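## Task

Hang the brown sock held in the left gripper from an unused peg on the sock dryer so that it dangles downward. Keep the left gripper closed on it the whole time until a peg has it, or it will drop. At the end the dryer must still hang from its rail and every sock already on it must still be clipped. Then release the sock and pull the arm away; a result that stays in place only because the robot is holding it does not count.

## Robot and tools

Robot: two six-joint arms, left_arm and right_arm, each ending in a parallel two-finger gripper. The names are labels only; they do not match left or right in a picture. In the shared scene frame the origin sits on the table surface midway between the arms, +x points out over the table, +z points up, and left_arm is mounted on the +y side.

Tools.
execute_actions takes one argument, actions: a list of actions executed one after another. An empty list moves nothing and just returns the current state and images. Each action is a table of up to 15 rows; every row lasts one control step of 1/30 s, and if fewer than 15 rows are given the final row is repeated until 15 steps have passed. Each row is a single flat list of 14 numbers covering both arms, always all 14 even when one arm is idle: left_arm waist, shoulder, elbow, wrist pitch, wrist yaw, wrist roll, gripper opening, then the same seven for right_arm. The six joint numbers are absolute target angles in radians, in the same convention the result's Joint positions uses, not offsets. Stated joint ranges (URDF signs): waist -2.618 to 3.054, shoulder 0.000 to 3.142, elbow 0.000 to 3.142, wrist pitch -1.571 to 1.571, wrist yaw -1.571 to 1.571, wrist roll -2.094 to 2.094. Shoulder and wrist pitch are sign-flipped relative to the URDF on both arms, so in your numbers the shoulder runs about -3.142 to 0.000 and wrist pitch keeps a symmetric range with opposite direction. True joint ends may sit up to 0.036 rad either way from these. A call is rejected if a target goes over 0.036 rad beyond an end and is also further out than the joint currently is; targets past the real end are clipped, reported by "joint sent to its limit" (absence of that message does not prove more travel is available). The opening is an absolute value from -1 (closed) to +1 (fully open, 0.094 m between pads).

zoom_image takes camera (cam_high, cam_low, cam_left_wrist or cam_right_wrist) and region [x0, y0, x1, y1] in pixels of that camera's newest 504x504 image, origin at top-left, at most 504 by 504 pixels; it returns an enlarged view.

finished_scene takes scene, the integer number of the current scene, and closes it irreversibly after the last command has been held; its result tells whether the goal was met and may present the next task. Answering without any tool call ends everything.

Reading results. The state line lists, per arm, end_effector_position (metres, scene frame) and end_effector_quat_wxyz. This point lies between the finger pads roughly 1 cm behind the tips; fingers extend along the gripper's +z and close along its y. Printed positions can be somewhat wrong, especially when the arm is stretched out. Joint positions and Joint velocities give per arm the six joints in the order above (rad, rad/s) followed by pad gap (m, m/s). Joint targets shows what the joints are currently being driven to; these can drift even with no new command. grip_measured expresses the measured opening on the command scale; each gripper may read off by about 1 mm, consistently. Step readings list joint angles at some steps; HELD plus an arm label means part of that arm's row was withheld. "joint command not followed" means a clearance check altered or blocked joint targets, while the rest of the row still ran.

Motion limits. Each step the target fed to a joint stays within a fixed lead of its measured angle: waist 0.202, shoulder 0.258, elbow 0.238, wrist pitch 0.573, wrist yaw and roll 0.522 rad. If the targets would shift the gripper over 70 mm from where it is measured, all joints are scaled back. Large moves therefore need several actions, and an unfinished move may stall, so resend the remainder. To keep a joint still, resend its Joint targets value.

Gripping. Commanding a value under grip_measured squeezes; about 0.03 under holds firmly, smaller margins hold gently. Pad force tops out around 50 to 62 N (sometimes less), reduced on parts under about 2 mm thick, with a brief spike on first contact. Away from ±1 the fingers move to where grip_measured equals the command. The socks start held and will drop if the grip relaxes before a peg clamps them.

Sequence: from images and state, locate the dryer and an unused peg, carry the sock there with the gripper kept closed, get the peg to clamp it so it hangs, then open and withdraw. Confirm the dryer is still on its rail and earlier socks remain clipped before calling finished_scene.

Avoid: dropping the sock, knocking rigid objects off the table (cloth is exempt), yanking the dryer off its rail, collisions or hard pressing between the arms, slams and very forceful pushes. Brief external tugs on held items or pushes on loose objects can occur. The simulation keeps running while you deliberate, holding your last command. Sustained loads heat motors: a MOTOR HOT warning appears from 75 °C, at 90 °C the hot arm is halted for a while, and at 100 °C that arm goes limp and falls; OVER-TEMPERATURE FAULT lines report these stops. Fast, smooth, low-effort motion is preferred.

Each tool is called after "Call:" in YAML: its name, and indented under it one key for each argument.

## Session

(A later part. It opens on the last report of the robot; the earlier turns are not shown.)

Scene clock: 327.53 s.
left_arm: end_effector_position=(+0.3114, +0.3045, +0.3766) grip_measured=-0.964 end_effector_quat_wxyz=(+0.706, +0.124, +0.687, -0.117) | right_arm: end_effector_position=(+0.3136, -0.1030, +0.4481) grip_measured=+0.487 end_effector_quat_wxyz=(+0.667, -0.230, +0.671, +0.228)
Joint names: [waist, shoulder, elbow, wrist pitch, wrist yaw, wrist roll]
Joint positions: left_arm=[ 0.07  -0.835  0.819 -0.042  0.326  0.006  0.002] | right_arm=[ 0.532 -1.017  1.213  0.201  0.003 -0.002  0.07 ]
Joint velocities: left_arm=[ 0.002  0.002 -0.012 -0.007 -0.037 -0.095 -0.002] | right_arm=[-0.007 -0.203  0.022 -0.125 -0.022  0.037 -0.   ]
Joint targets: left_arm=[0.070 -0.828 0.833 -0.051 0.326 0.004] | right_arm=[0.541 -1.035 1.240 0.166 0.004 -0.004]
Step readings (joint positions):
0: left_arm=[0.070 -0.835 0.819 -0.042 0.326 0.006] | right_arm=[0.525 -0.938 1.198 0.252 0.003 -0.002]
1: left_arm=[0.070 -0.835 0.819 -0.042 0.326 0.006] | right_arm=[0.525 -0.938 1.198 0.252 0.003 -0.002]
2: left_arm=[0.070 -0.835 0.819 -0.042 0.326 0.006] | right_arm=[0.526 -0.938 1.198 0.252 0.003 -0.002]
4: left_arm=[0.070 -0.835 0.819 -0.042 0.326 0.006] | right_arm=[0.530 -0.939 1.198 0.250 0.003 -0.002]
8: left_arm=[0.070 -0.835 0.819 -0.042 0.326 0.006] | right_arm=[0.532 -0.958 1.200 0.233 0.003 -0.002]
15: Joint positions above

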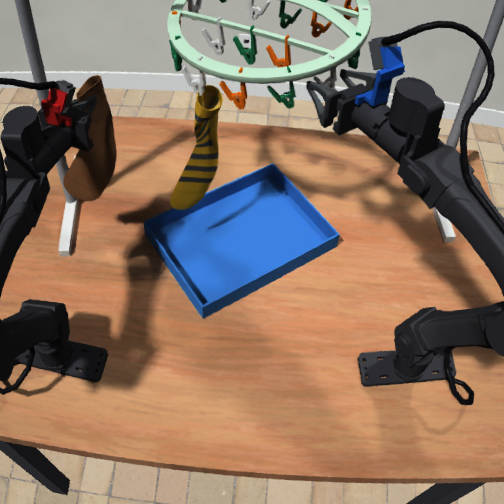

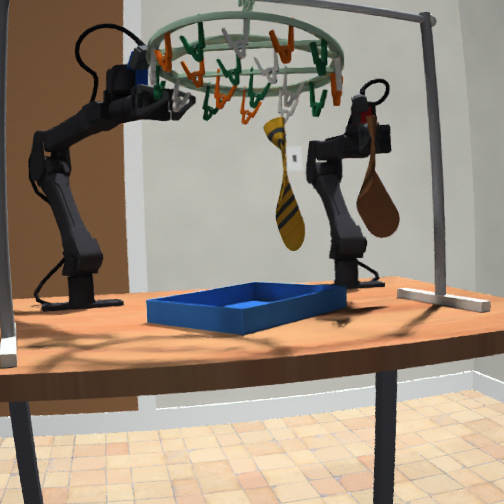

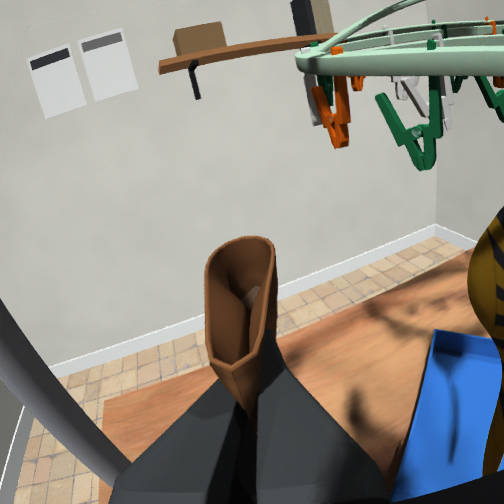

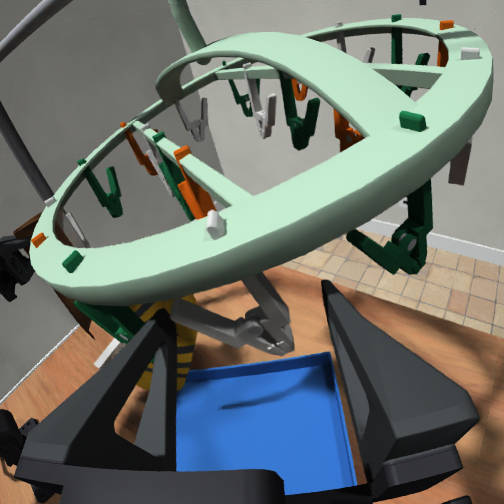

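Call:
execute_actions:
  actions: []

Call:
zoom_image:
  camera: "cam_high"
  region: [270, 40, 410, 140]

Call:
zoom_image:
  camera: "cam_low"
  region: [110, 50, 230, 135]

Call:
zoom_image:
  camera: "cam_right_wrist"
  region: [120, 200, 370, 400]

Scene clock: 336.47 s.
left_arm: end_effector_position=(+0.3114, +0.3045, +0.3766) grip_measured=-0.964 end_effector_quat_wxyz=(+0.706, +0.124, +0.687, -0.117) | right_arm: end_effector_position=(+0.3180, -0.0996, +0.4485) grip_measured=+0.487 end_effector_quat_wxyz=(+0.669, -0.230, +0.669, +0.228)
Joint names: [waist, shoulder, elbow, wrist pitch, wrist yaw, wrist roll]
Joint positions: left_arm=[ 0.07  -0.835  0.819 -0.042  0.326  0.006  0.002] | right_arm=[ 0.532 -1.034  1.214  0.18   0.003 -0.002  0.07 ]
Joint velocities: left_arm=[ 0.012  0.022 -0.002 -0.007  0.022 -0.037  0.   ] | right_arm=[ 0.017  0.017 -0.007  0.007  0.051  0.037 -0.   ]
Joint targets: left_arm=[0.070 -0.828 0.833 -0.051 0.326 0.004] | right_arm=[0.541 -1.035 1.240 0.166 0.004 -0.004]

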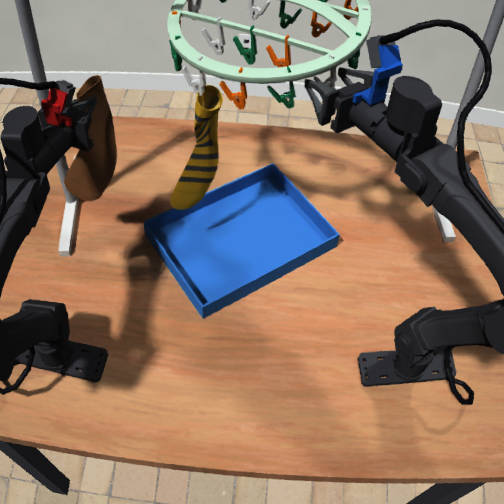

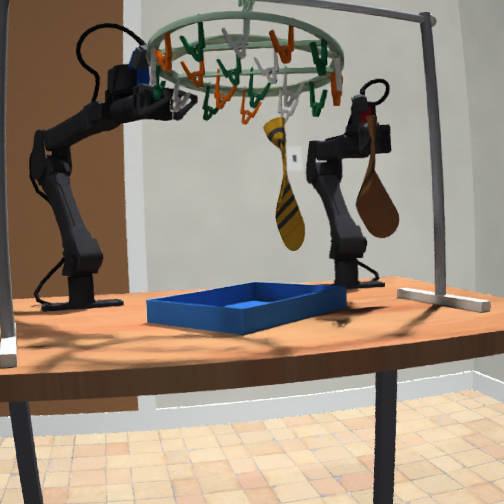

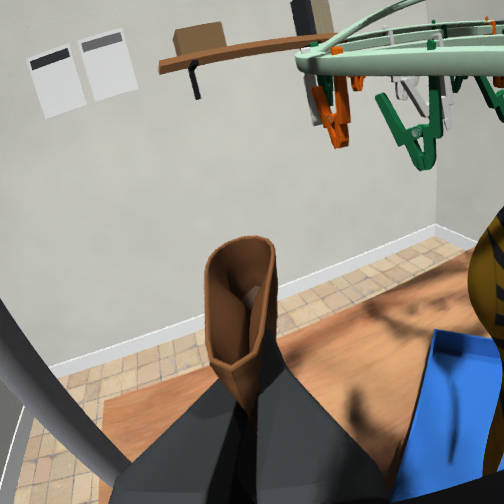

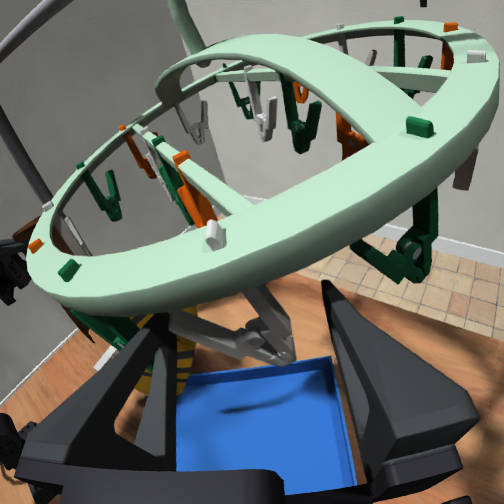

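Region (270, 40, 410, 140) of cam_high's 504x504 image, scaled by 3.600, with more detail than that image has; it fills the top 360 rows of this view, and the rest is white.

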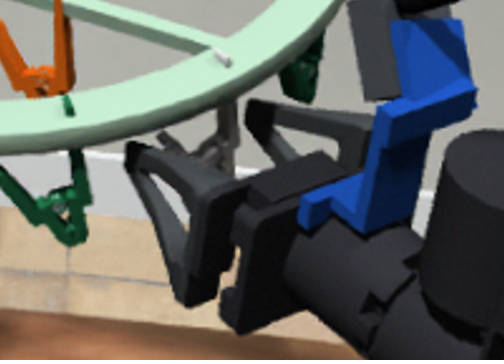

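Region (110, 50, 230, 135) of cam_low's 504x504 image, scaled by 4.200, with more detail than that image has; it fills the top 357 rows of this view, and the rest is white.

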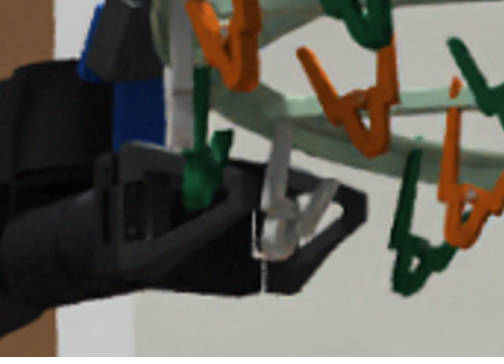

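Region (120, 200, 370, 400) of cam_right_wrist's 504x504 image, scaled by 2.016, with more detail than that image has; it fills the top 403 rows of this view, and the rest is white.

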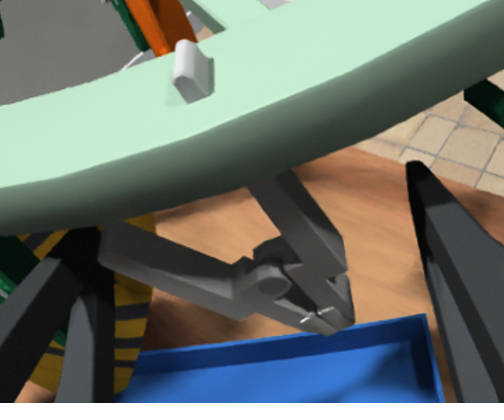

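Call:
execute_actions:
  actions:
    - [[0.070,-0.828,0.833,-0.051,0.326,0.004,-1,0.541,-1.039,1.245,0.166,0.004,-0.004,0.49],[0.070,-0.828,0.833,-0.051,0.326,0.004,-1,0.541,-1.043,1.25,0.166,0.004,-0.004,0.49],[0.070,-0.828,0.833,-0.051,0.326,0.004,-1,0.541,-1.047,1.255,0.166,0.004,-0.004,0.49],[0.070,-0.828,0.833,-0.051,0.326,0.004,-1,0.541,-1.051,1.26,0.166,0.004,-0.004,0.49],[0.070,-0.828,0.833,-0.051,0.326,0.004,-1,0.541,-1.055,1.264,0.166,0.004,-0.004,0.49],[0.070,-0.828,0.833,-0.051,0.326,0.004,-1,0.541,-1.059,1.268,0.166,0.004,-0.004,0.49],[0.070,-0.828,0.833,-0.051,0.326,0.004,-1,0.541,-1.063,1.272,0.166,0.004,-0.004,0.49],[0.070,-0.828,0.833,-0.051,0.326,0.004,-1,0.541,-1.067,1.276,0.166,0.004,-0.004,0.49],[0.070,-0.828,0.833,-0.051,0.326,0.004,-1,0.541,-1.072,1.281,0.166,0.004,-0.004,0.49]]
    - [[0.070,-0.828,0.833,-0.051,0.326,0.004,-1,0.541,-1.072,1.281,0.166,0.004,-0.004,0.45],[0.070,-0.828,0.833,-0.051,0.326,0.004,-1,0.541,-1.072,1.281,0.166,0.004,-0.004,0.40],[0.070,-0.828,0.833,-0.051,0.326,0.004,-1,0.541,-1.072,1.281,0.166,0.004,-0.004,0.35],[0.070,-0.828,0.833,-0.051,0.326,0.004,-1,0.541,-1.072,1.281,0.166,0.004,-0.004,0.30],[0.070,-0.828,0.833,-0.051,0.326,0.004,-1,0.541,-1.072,1.281,0.166,0.004,-0.004,0.25],[0.070,-0.828,0.833,-0.051,0.326,0.004,-1,0.541,-1.072,1.281,0.166,0.004,-0.004,0.20],[0.070,-0.828,0.833,-0.051,0.326,0.004,-1,0.541,-1.072,1.281,0.166,0.004,-0.004,0.15],[0.070,-0.828,0.833,-0.051,0.326,0.004,-1,0.541,-1.072,1.281,0.166,0.004,-0.004,0.10],[0.070,-0.828,0.833,-0.051,0.326,0.004,-1,0.541,-1.072,1.281,0.166,0.004,-0.004,0.05]]

Call:
zoom_image:
  camera: "cam_low"
  region: [110, 50, 230, 135]

Call:
zoom_image:
  camera: "cam_right_wrist"
  region: [120, 220, 370, 420]

Call:
zoom_image:
  camera: "cam_high"
  region: [270, 40, 410, 140]

Scene clock: 380.83 s.
left_arm: end_effector_position=(+0.3114, +0.3045, +0.3766) grip_measured=-0.964 end_effector_quat_wxyz=(+0.706, +0.124, +0.687, -0.117) | right_arm: end_effector_position=(+0.3228, -0.0959, +0.4589) grip_measured=+0.053 end_effector_quat_wxyz=(+0.674, -0.228, +0.664, +0.230)
Joint names: [waist, shoulder, elbow, wrist pitch, wrist yaw, wrist roll]
Joint positions: left_arm=[ 0.07  -0.835  0.819 -0.042  0.326  0.006  0.002] | right_arm=[ 0.532 -1.066  1.258  0.176  0.003 -0.002  0.049]
Joint velocities: left_arm=[ 0.007 -0.002 -0.017 -0.051  0.022 -0.037 -0.001] | right_arm=[-0.002  0.012 -0.007 -0.037  0.037 -0.037  0.001]
Joint targets: left_arm=[0.070 -0.828 0.833 -0.051 0.326 0.004] | right_arm=[0.541 -1.072 1.281 0.166 0.004 -0.004]
Step readings (joint positions; steps 1 to 15: 1st action; 16 to 30: 2nd action):
0: left_arm=[0.070 -0.835 0.819 -0.042 0.326 0.006] | right_arm=[0.532 -1.034 1.214 0.180 0.003 -0.002]
1: left_arm=[0.070 -0.835 0.819 -0.042 0.326 0.006] | right_arm=[0.532 -1.034 1.214 0.180 0.003 -0.002]
2: left_arm=[0.070 -0.835 0.819 -0.042 0.326 0.006] | right_arm=[0.532 -1.034 1.216 0.180 0.003 -0.002]
4: left_arm=[0.070 -0.835 0.819 -0.042 0.326 0.006] | right_arm=[0.532 -1.039 1.225 0.180 0.003 -0.002]
8: left_arm=[0.070 -0.835 0.819 -0.042 0.326 0.006] | right_arm=[0.532 -1.050 1.246 0.178 0.003 -0.002]
15: left_arm=[0.070 -0.835 0.819 -0.042 0.326 0.006] | right_arm=[0.532 -1.066 1.258 0.176 0.003 -0.002]
16: left_arm=[0.070 -0.835 0.819 -0.042 0.326 0.006] | right_arm=[0.532 -1.066 1.258 0.176 0.003 -0.002]
17: left_arm=[0.070 -0.835 0.819 -0.042 0.326 0.006] | right_arm=[0.532 -1.066 1.258 0.176 0.003 -0.002]
19: left_arm=[0.070 -0.835 0.819 -0.042 0.326 0.006] | right_arm=[0.532 -1.066 1.258 0.176 0.003 -0.002]
23: left_arm=[0.070 -0.835 0.819 -0.042 0.326 0.006] | right_arm=[0.532 -1.066 1.258 0.176 0.003 -0.002]
30: Joint positions above

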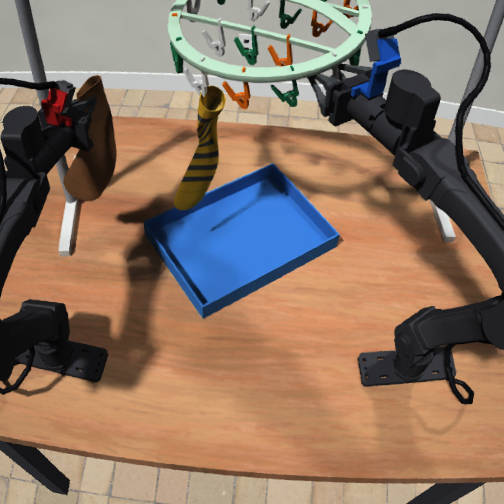

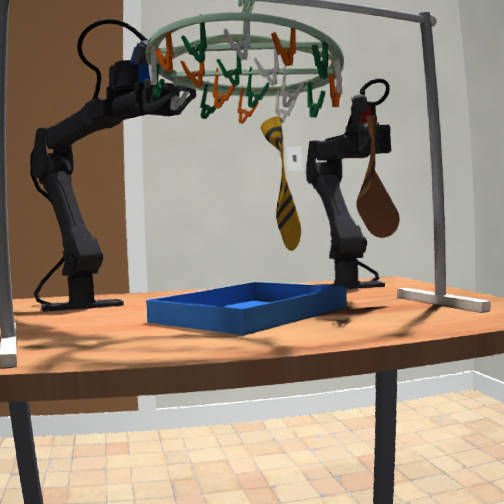

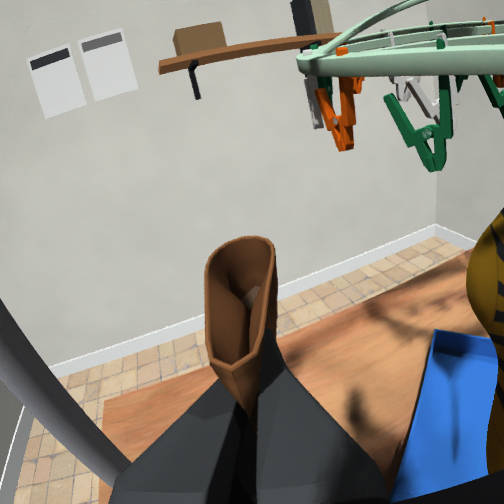

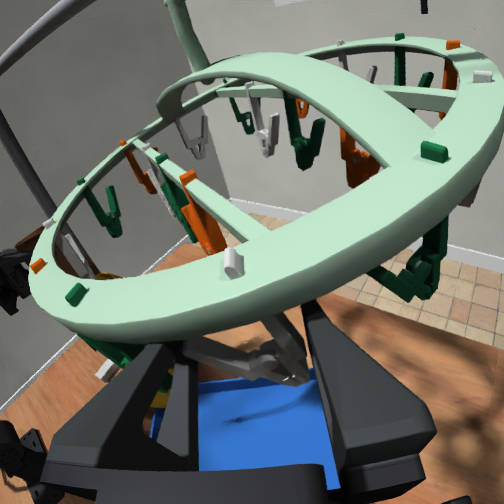

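Region (110, 50, 230, 135) of cam_low's 504x504 image, scaled by 4.200, with more detail than that image has; it fills the top 357 rows of this view, and the rest is white.

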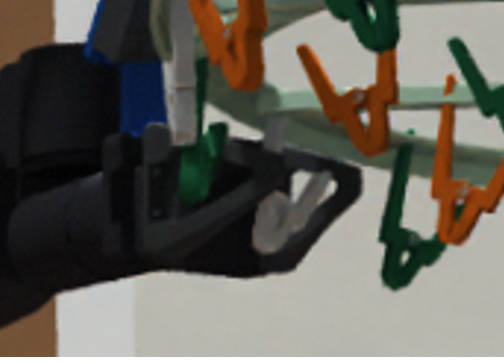

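Region (120, 220, 370, 420) of cam_right_wrist's 504x504 image, scaled by 2.016, with more detail than that image has; it fills the top 403 rows of this view, and the rest is white.

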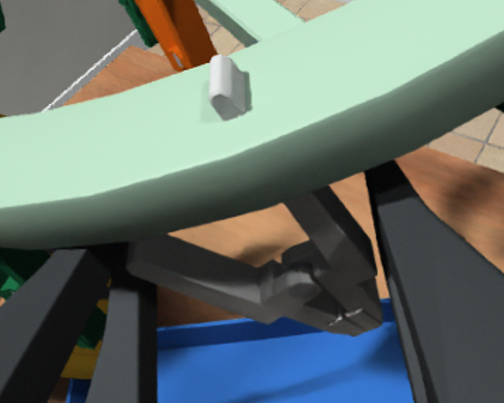

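Region (270, 40, 410, 140) of cam_high's 504x504 image, scaled by 3.600, with more detail than that image has; it fills the top 360 rows of this view, and the rest is white.

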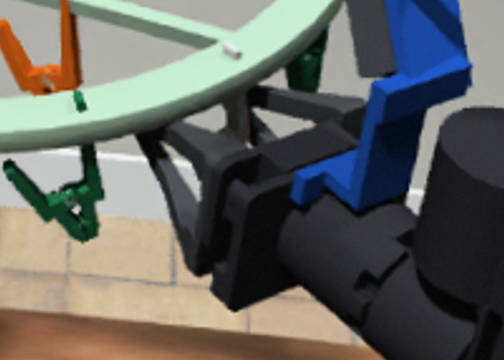

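Call:
execute_actions:
  actions:
    - [[0.070,-0.828,0.833,-0.051,0.326,0.004,-1,0.541,-1.072,1.281,0.19,0.004,-0.004,0.05],[0.070,-0.828,0.833,-0.051,0.326,0.004,-1,0.541,-1.072,1.281,0.20,0.004,-0.004,0.05],[0.070,-0.828,0.833,-0.051,0.326,0.004,-1,0.541,-1.072,1.281,0.208,0.004,-0.004,0.05],[0.070,-0.828,0.833,-0.051,0.326,0.004,-1,0.541,-1.072,1.281,0.214,0.004,-0.004,0.05]]
    - [[0.070,-0.828,0.833,-0.051,0.326,0.004,-1,0.541,-1.072,1.281,0.214,0.004,-0.004,0.02],[0.070,-0.828,0.833,-0.051,0.326,0.004,-1,0.541,-1.072,1.281,0.214,0.004,-0.004,-0.01],[0.070,-0.828,0.833,-0.051,0.326,0.004,-1,0.541,-1.072,1.281,0.214,0.004,-0.004,-0.04],[0.070,-0.828,0.833,-0.051,0.326,0.004,-1,0.541,-1.072,1.281,0.214,0.004,-0.004,-0.07],[0.070,-0.828,0.833,-0.051,0.326,0.004,-1,0.541,-1.072,1.281,0.214,0.004,-0.004,-0.10],[0.070,-0.828,0.833,-0.051,0.326,0.004,-1,0.541,-1.072,1.281,0.214,0.004,-0.004,-0.13],[0.070,-0.828,0.833,-0.051,0.326,0.004,-1,0.541,-1.072,1.281,0.214,0.004,-0.004,-0.16],[0.070,-0.828,0.833,-0.051,0.326,0.004,-1,0.541,-1.072,1.281,0.214,0.004,-0.004,-0.19],[0.070,-0.828,0.833,-0.051,0.326,0.004,-1,0.541,-1.072,1.281,0.214,0.004,-0.004,-0.22],[0.070,-0.828,0.833,-0.051,0.326,0.004,-1,0.541,-1.072,1.281,0.214,0.004,-0.004,-0.25],[0.070,-0.828,0.833,-0.051,0.326,0.004,-1,0.541,-1.072,1.281,0.214,0.004,-0.004,-0.28],[0.070,-0.828,0.833,-0.051,0.326,0.004,-1,0.541,-1.072,1.281,0.214,0.004,-0.004,-0.30]]

Call:
zoom_image:
  camera: "cam_low"
  region: [110, 50, 230, 135]

Call:
zoom_image:
  camera: "cam_right_wrist"
  region: [120, 220, 370, 420]

Scene clock: 419.10 s.
left_arm: end_effector_position=(+0.3114, +0.3045, +0.3766) grip_measured=-0.964 end_effector_quat_wxyz=(+0.706, +0.124, +0.687, -0.117) | right_arm: end_effector_position=(+0.3221, -0.0950, +0.4512) grip_measured=-0.291 end_effector_quat_wxyz=(+0.664, -0.233, +0.673, +0.227)
Joint names: [waist, shoulder, elbow, wrist pitch, wrist yaw, wrist roll]
Joint positions: left_arm=[ 0.07  -0.835  0.819 -0.042  0.326  0.006  0.002] | right_arm=[ 0.535 -1.066  1.258  0.207  0.002 -0.003  0.033]
Joint velocities: left_arm=[-0.002 -0.002 -0.017  0.007 -0.007  0.022 -0.001] | right_arm=[ 0.002  0.002  0.017  0.066 -0.022  0.022 -0.   ]
Joint targets: left_arm=[0.070 -0.828 0.833 -0.051 0.326 0.004] | right_arm=[0.541 -1.072 1.281 0.214 0.004 -0.004]
Step readings (joint positions; steps 1 to 15: 1st action; 16 to 30: 2nd action):
0: left_arm=[0.070 -0.835 0.819 -0.042 0.326 0.006] | right_arm=[0.532 -1.066 1.258 0.176 0.003 -0.002]
1: left_arm=[0.070 -0.835 0.819 -0.042 0.326 0.006] | right_arm=[0.532 -1.066 1.258 0.176 0.003 -0.002]
2: left_arm=[0.070 -0.835 0.819 -0.042 0.326 0.006] | right_arm=[0.532 -1.066 1.258 0.178 0.003 -0.002]
4: left_arm=[0.070 -0.835 0.819 -0.042 0.326 0.006] | right_arm=[0.532 -1.066 1.258 0.184 0.003 -0.002]
8: left_arm=[0.070 -0.835 0.819 -0.042 0.326 0.006] | right_arm=[0.532 -1.066 1.258 0.197 0.003 -0.002]
15: left_arm=[0.070 -0.835 0.819 -0.042 0.326 0.006] | right_arm=[0.532 -1.066 1.258 0.202 0.003 -0.002]
16: left_arm=[0.070 -0.835 0.819 -0.042 0.326 0.006] | right_arm=[0.532 -1.066 1.258 0.203 0.003 -0.002]
17: left_arm=[0.070 -0.835 0.819 -0.042 0.326 0.006] | right_arm=[0.532 -1.066 1.258 0.203 0.003 -0.002]
19: left_arm=[0.070 -0.835 0.819 -0.042 0.326 0.006] | right_arm=[0.532 -1.066 1.258 0.203 0.003 -0.002]
23: left_arm=[0.070 -0.835 0.819 -0.042 0.326 0.006] | right_arm=[0.532 -1.066 1.258 0.204 0.004 -0.000]
30: Joint positions above

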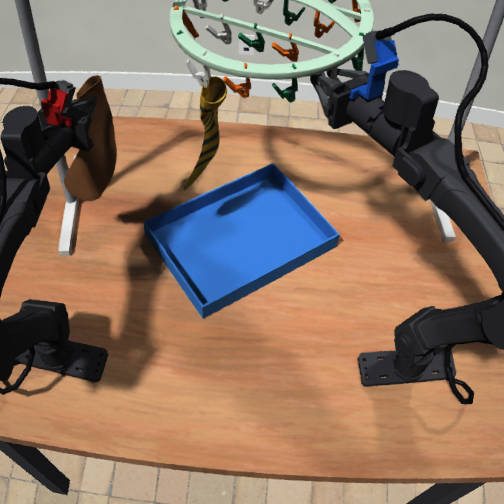

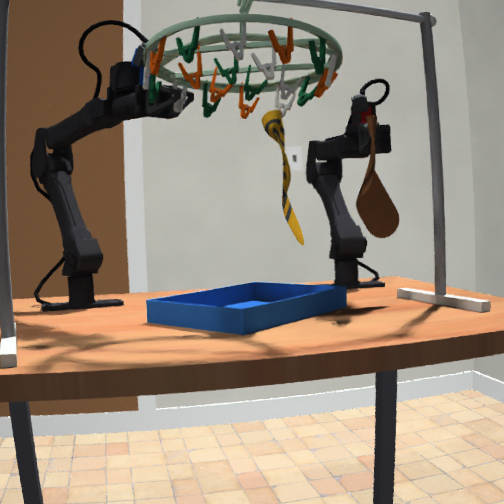

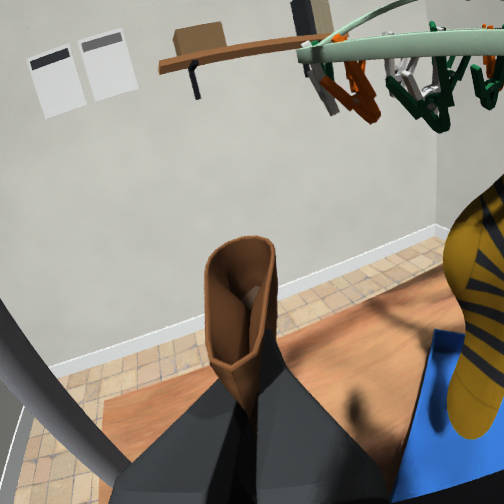

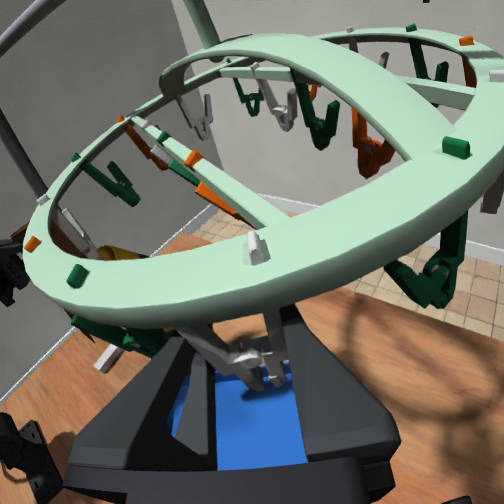

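Region (110, 50, 230, 135) of cam_low's 504x504 image, scaled by 4.200, with more detail than that image has; it fills the top 357 rows of this view, and the rest is white.

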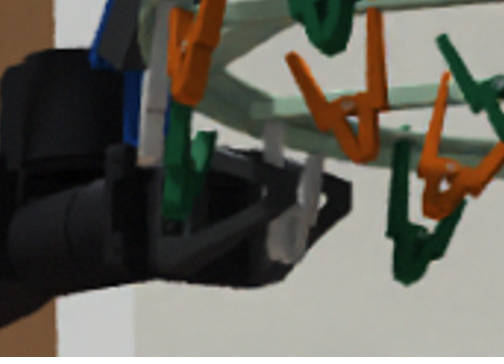

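Region (120, 220, 370, 420) of cam_right_wrist's 504x504 image, scaled by 2.016, with more detail than that image has; it fills the top 403 rows of this view, and the rest is white.

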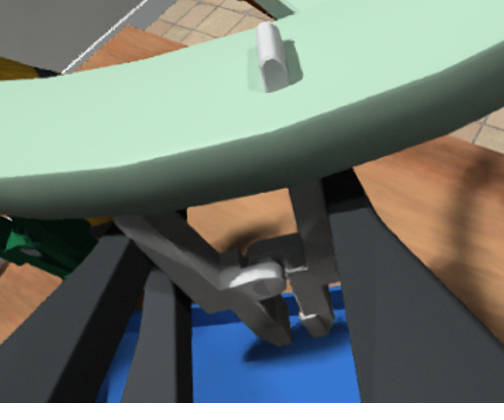

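Call:
execute_actions:
  actions: []

Call:
zoom_image:
  camera: "cam_low"
  region: [110, 50, 230, 135]

Call:
zoom_image:
  camera: "cam_right_wrist"
  region: [120, 220, 370, 420]

Scene clock: 427.97 s.
left_arm: end_effector_position=(+0.3114, +0.3045, +0.3766) grip_measured=-0.964 end_effector_quat_wxyz=(+0.706, +0.124, +0.687, -0.117) | right_arm: end_effector_position=(+0.3221, -0.0950, +0.4512) grip_measured=-0.291 end_effector_quat_wxyz=(+0.664, -0.233, +0.673, +0.227)
Joint names: [waist, shoulder, elbow, wrist pitch, wrist yaw, wrist roll]
Joint positions: left_arm=[ 0.07  -0.835  0.819 -0.042  0.326  0.006  0.002] | right_arm=[ 0.535 -1.066  1.258  0.207  0.002 -0.003  0.033]
Joint velocities: left_arm=[-0.007  0.022 -0.002  0.051  0.007  0.051 -0.   ] | right_arm=[-0.007 -0.007  0.007  0.007 -0.007 -0.022  0.   ]
Joint targets: left_arm=[0.070 -0.828 0.833 -0.051 0.326 0.004] | right_arm=[0.541 -1.072 1.281 0.214 0.004 -0.004]

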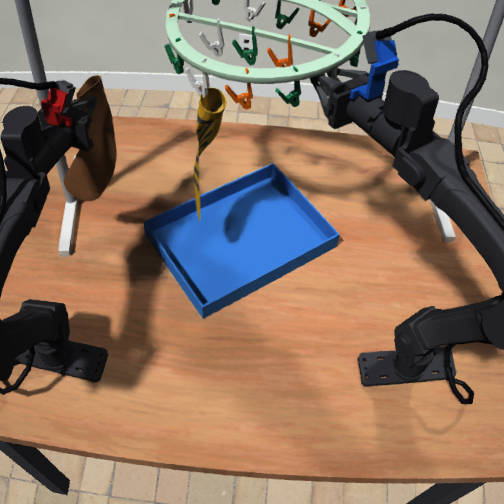

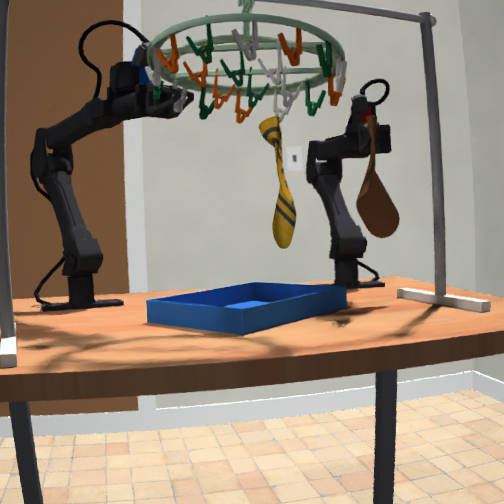

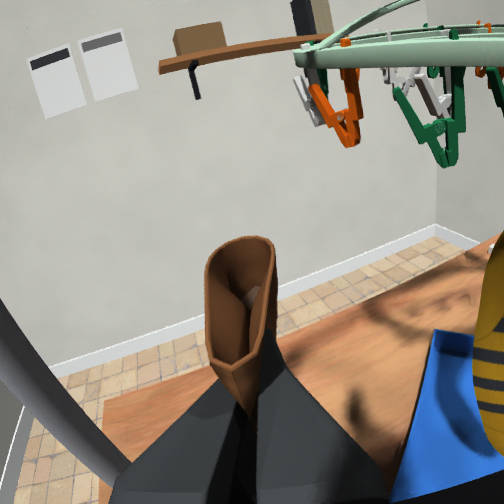

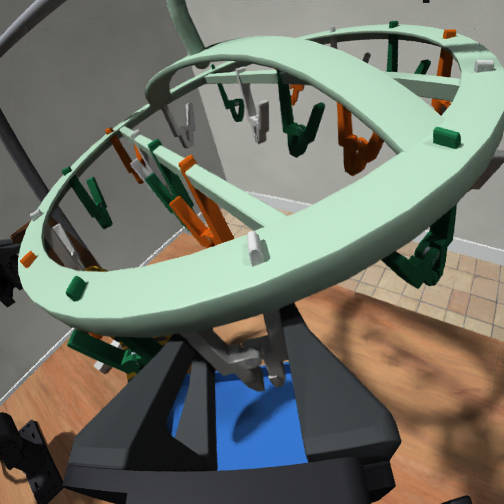

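Region (110, 50, 230, 135) of cam_low's 504x504 image, scaled by 4.200, with more detail than that image has; it fills the top 357 rows of this view, and the rest is white.

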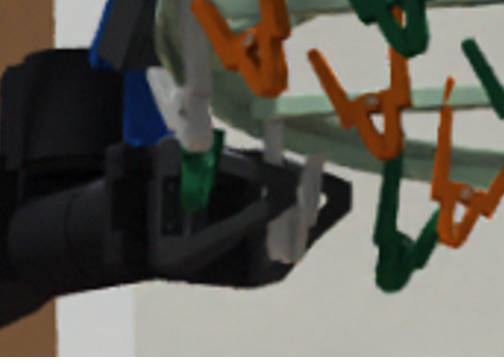

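Region (120, 220, 370, 420) of cam_right_wrist's 504x504 image, scaled by 2.016, with more detail than that image has; it fills the top 403 rows of this view, and the rest is white.

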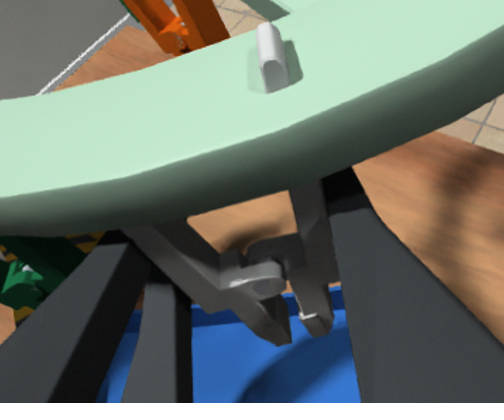

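Call:
execute_actions:
  actions:
    - [[0.070,-0.828,0.833,-0.051,0.326,0.004,-1,0.541,-1.072,1.281,0.214,0.004,-0.004,-0.32],[0.070,-0.828,0.833,-0.051,0.326,0.004,-1,0.541,-1.072,1.281,0.214,0.004,-0.004,-0.335],[0.070,-0.828,0.833,-0.051,0.326,0.004,-1,0.541,-1.072,1.281,0.214,0.004,-0.004,-0.35],[0.070,-0.828,0.833,-0.051,0.326,0.004,-1,0.541,-1.072,1.281,0.214,0.004,-0.004,-0.365],[0.070,-0.828,0.833,-0.051,0.326,0.004,-1,0.541,-1.072,1.281,0.214,0.004,-0.004,-0.38],[0.070,-0.828,0.833,-0.051,0.326,0.004,-1,0.541,-1.072,1.281,0.214,0.004,-0.004,-0.395],[0.070,-0.828,0.833,-0.051,0.326,0.004,-1,0.541,-1.072,1.281,0.214,0.004,-0.004,-0.41],[0.070,-0.828,0.833,-0.051,0.326,0.004,-1,0.541,-1.072,1.281,0.214,0.004,-0.004,-0.425],[0.070,-0.828,0.833,-0.051,0.326,0.004,-1,0.541,-1.072,1.281,0.214,0.004,-0.004,-0.44],[0.070,-0.828,0.833,-0.051,0.326,0.004,-1,0.541,-1.072,1.281,0.214,0.004,-0.004,-0.45]]

Call:
zoom_image:
  camera: "cam_low"
  region: [110, 50, 230, 135]

Call:
zoom_image:
  camera: "cam_right_wrist"
  region: [120, 220, 370, 420]

Scene clock: 438.93 s.
left_arm: end_effector_position=(+0.3114, +0.3045, +0.3766) grip_measured=-0.964 end_effector_quat_wxyz=(+0.706, +0.124, +0.687, -0.117) | right_arm: end_effector_position=(+0.3221, -0.0950, +0.4512) grip_measured=-0.386 end_effector_quat_wxyz=(+0.664, -0.233, +0.673, +0.227)
Joint names: [waist, shoulder, elbow, wrist pitch, wrist yaw, wrist roll]
Joint positions: left_arm=[ 0.07  -0.835  0.819 -0.042  0.326  0.006  0.002] | right_arm=[ 0.535 -1.066  1.258  0.207  0.002 -0.003  0.029]
Joint velocities: left_arm=[-0.007  0.012  0.002  0.037 -0.022 -0.051  0.   ] | right_arm=[ 0.012  0.002  0.007 -0.007  0.007  0.022 -0.001]
Joint targets: left_arm=[0.070 -0.828 0.833 -0.051 0.326 0.004] | right_arm=[0.541 -1.072 1.281 0.214 0.004 -0.004]
Step readings (joint positions):
0: left_arm=[0.070 -0.835 0.819 -0.042 0.326 0.006] | right_arm=[0.535 -1.066 1.258 0.207 0.002 -0.003]
1: left_arm=[0.070 -0.835 0.819 -0.042 0.326 0.006] | right_arm=[0.535 -1.066 1.258 0.207 0.002 -0.003]
2: left_arm=[0.070 -0.835 0.819 -0.042 0.326 0.006] | right_arm=[0.535 -1.066 1.258 0.207 0.002 -0.003]
4: left_arm=[0.070 -0.835 0.819 -0.042 0.326 0.006] | right_arm=[0.535 -1.066 1.258 0.207 0.002 -0.003]
8: left_arm=[0.070 -0.835 0.819 -0.042 0.326 0.006] | right_arm=[0.535 -1.066 1.258 0.207 0.002 -0.003]
15: Joint positions above

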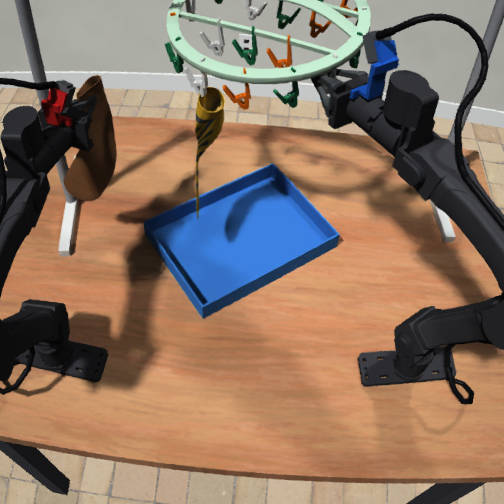

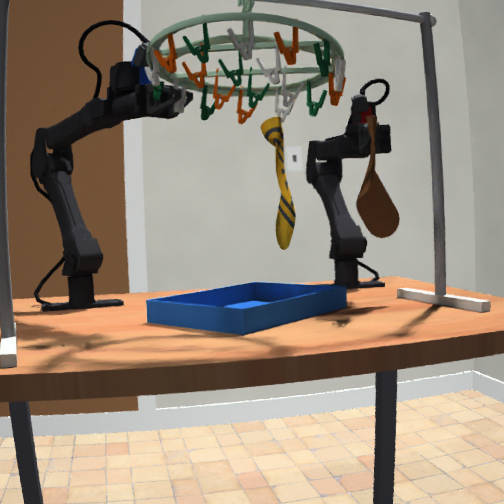

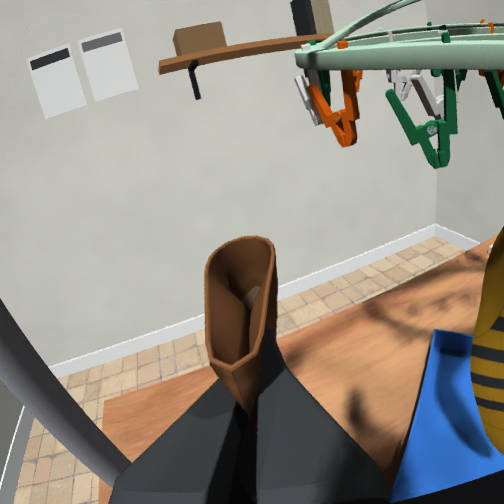

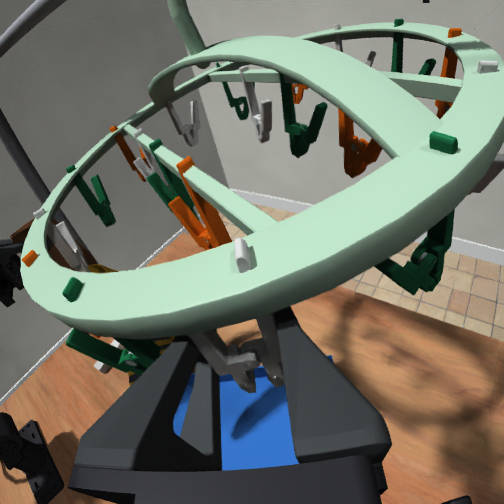

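Region (110, 50, 230, 135) of cam_low's 504x504 image, scaled by 4.200, with more detail than that image has; it fills the top 357 rows of this view, and the rest is white.

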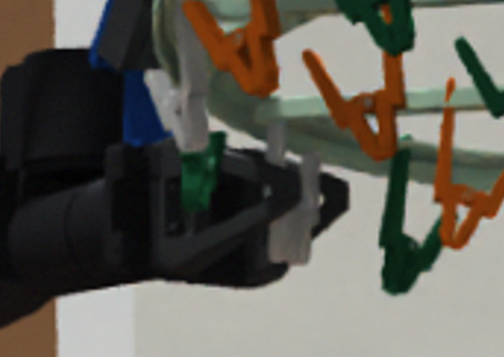

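Region (120, 220, 370, 420) of cam_right_wrist's 504x504 image, scaled by 2.016, with more detail than that image has; it fills the top 403 rows of this view, and the rest is white.

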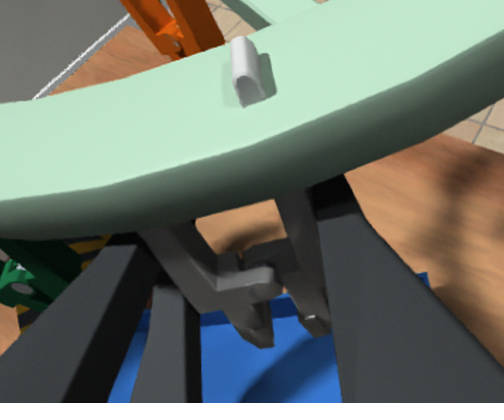

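Call:
execute_actions:
  actions:
    - [[0.070,-0.828,0.833,-0.051,0.326,0.004,-1,0.541,-1.072,1.281,0.214,0.004,-0.004,-0.42]]

Call:
zoom_image:
  camera: "cam_high"
  region: [0, 60, 160, 210]

Call:
zoom_image:
  camera: "cam_low"
  region: [300, 70, 430, 250]

Scene clock: 502.93 s.
left_arm: end_effector_position=(+0.3114, +0.3045, +0.3766) grip_measured=-0.964 end_effector_quat_wxyz=(+0.706, +0.124, +0.687, -0.117) | right_arm: end_effector_position=(+0.3221, -0.0950, +0.4512) grip_measured=-0.386 end_effector_quat_wxyz=(+0.664, -0.233, +0.673, +0.227)
Joint names: [waist, shoulder, elbow, wrist pitch, wrist yaw, wrist roll]
Joint positions: left_arm=[ 0.07  -0.835  0.819 -0.042  0.326  0.006  0.002] | right_arm=[ 0.535 -1.066  1.258  0.207  0.002 -0.003  0.029]
Joint velocities: left_arm=[-0.007  0.007  0.002  0.007 -0.007  0.022 -0.   ] | right_arm=[-0.002  0.002 -0.017 -0.007 -0.022 -0.022  0.   ]
Joint targets: left_arm=[0.070 -0.828 0.833 -0.051 0.326 0.004] | right_arm=[0.541 -1.072 1.281 0.214 0.004 -0.004]
Step readings (joint positions):
0: left_arm=[0.070 -0.835 0.819 -0.042 0.326 0.006] | right_arm=[0.535 -1.066 1.258 0.207 0.002 -0.003]
1: left_arm=[0.070 -0.835 0.819 -0.042 0.326 0.006] | right_arm=[0.535 -1.066 1.258 0.207 0.002 -0.003]
2: left_arm=[0.070 -0.835 0.819 -0.042 0.326 0.006] | right_arm=[0.535 -1.066 1.258 0.207 0.002 -0.003]
4: left_arm=[0.070 -0.835 0.819 -0.042 0.326 0.006] | right_arm=[0.535 -1.066 1.258 0.207 0.002 -0.003]
8: left_arm=[0.070 -0.835 0.819 -0.042 0.326 0.006] | right_arm=[0.535 -1.066 1.258 0.207 0.002 -0.003]
15: Joint positions above

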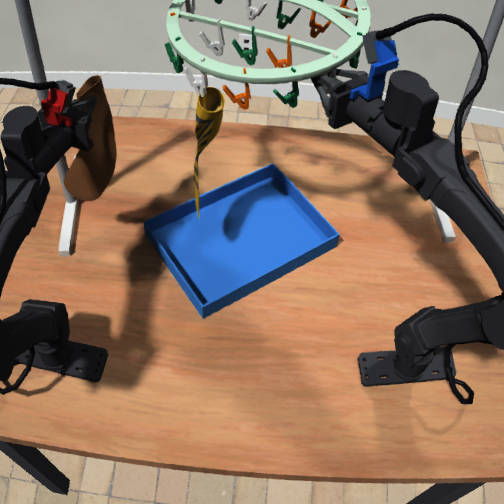

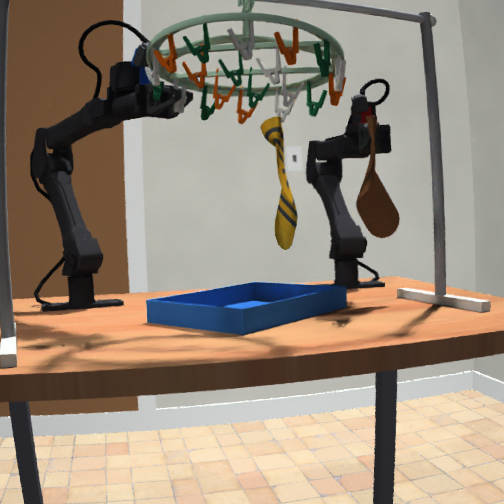

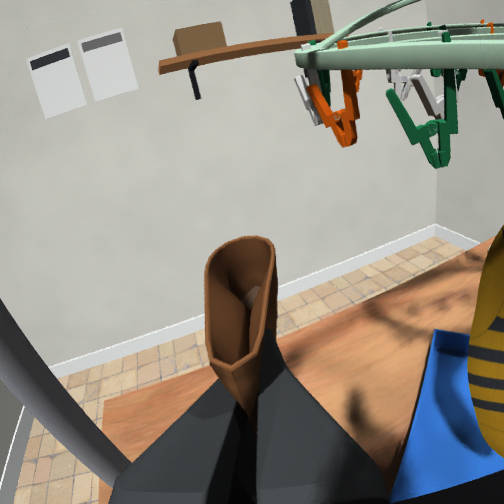

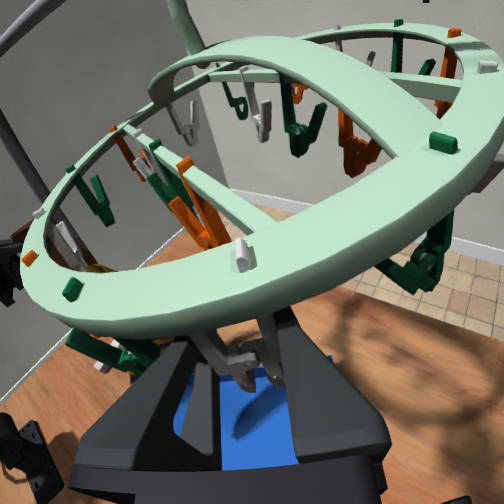

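Region (0, 60, 160, 210) of cam_high's 504x504 image, scaled by 3.150, with more detail than that image has; it fills the top 472 rows of this view, and the rest is white.

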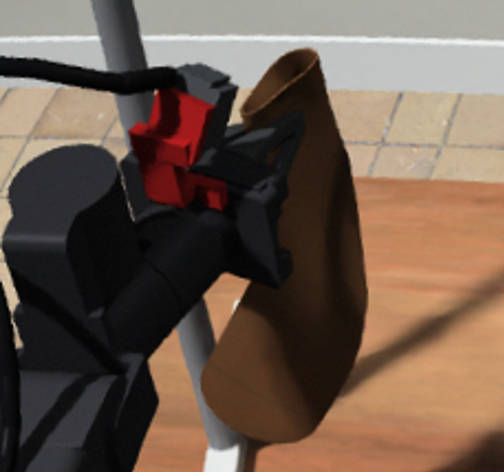

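Region (300, 70, 430, 250) of cam_low's 504x504 image, scaled by 2.800, with more detail than that image has.

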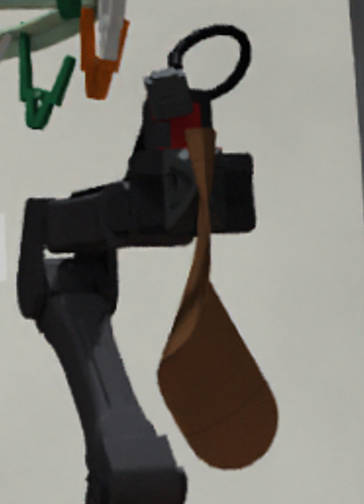

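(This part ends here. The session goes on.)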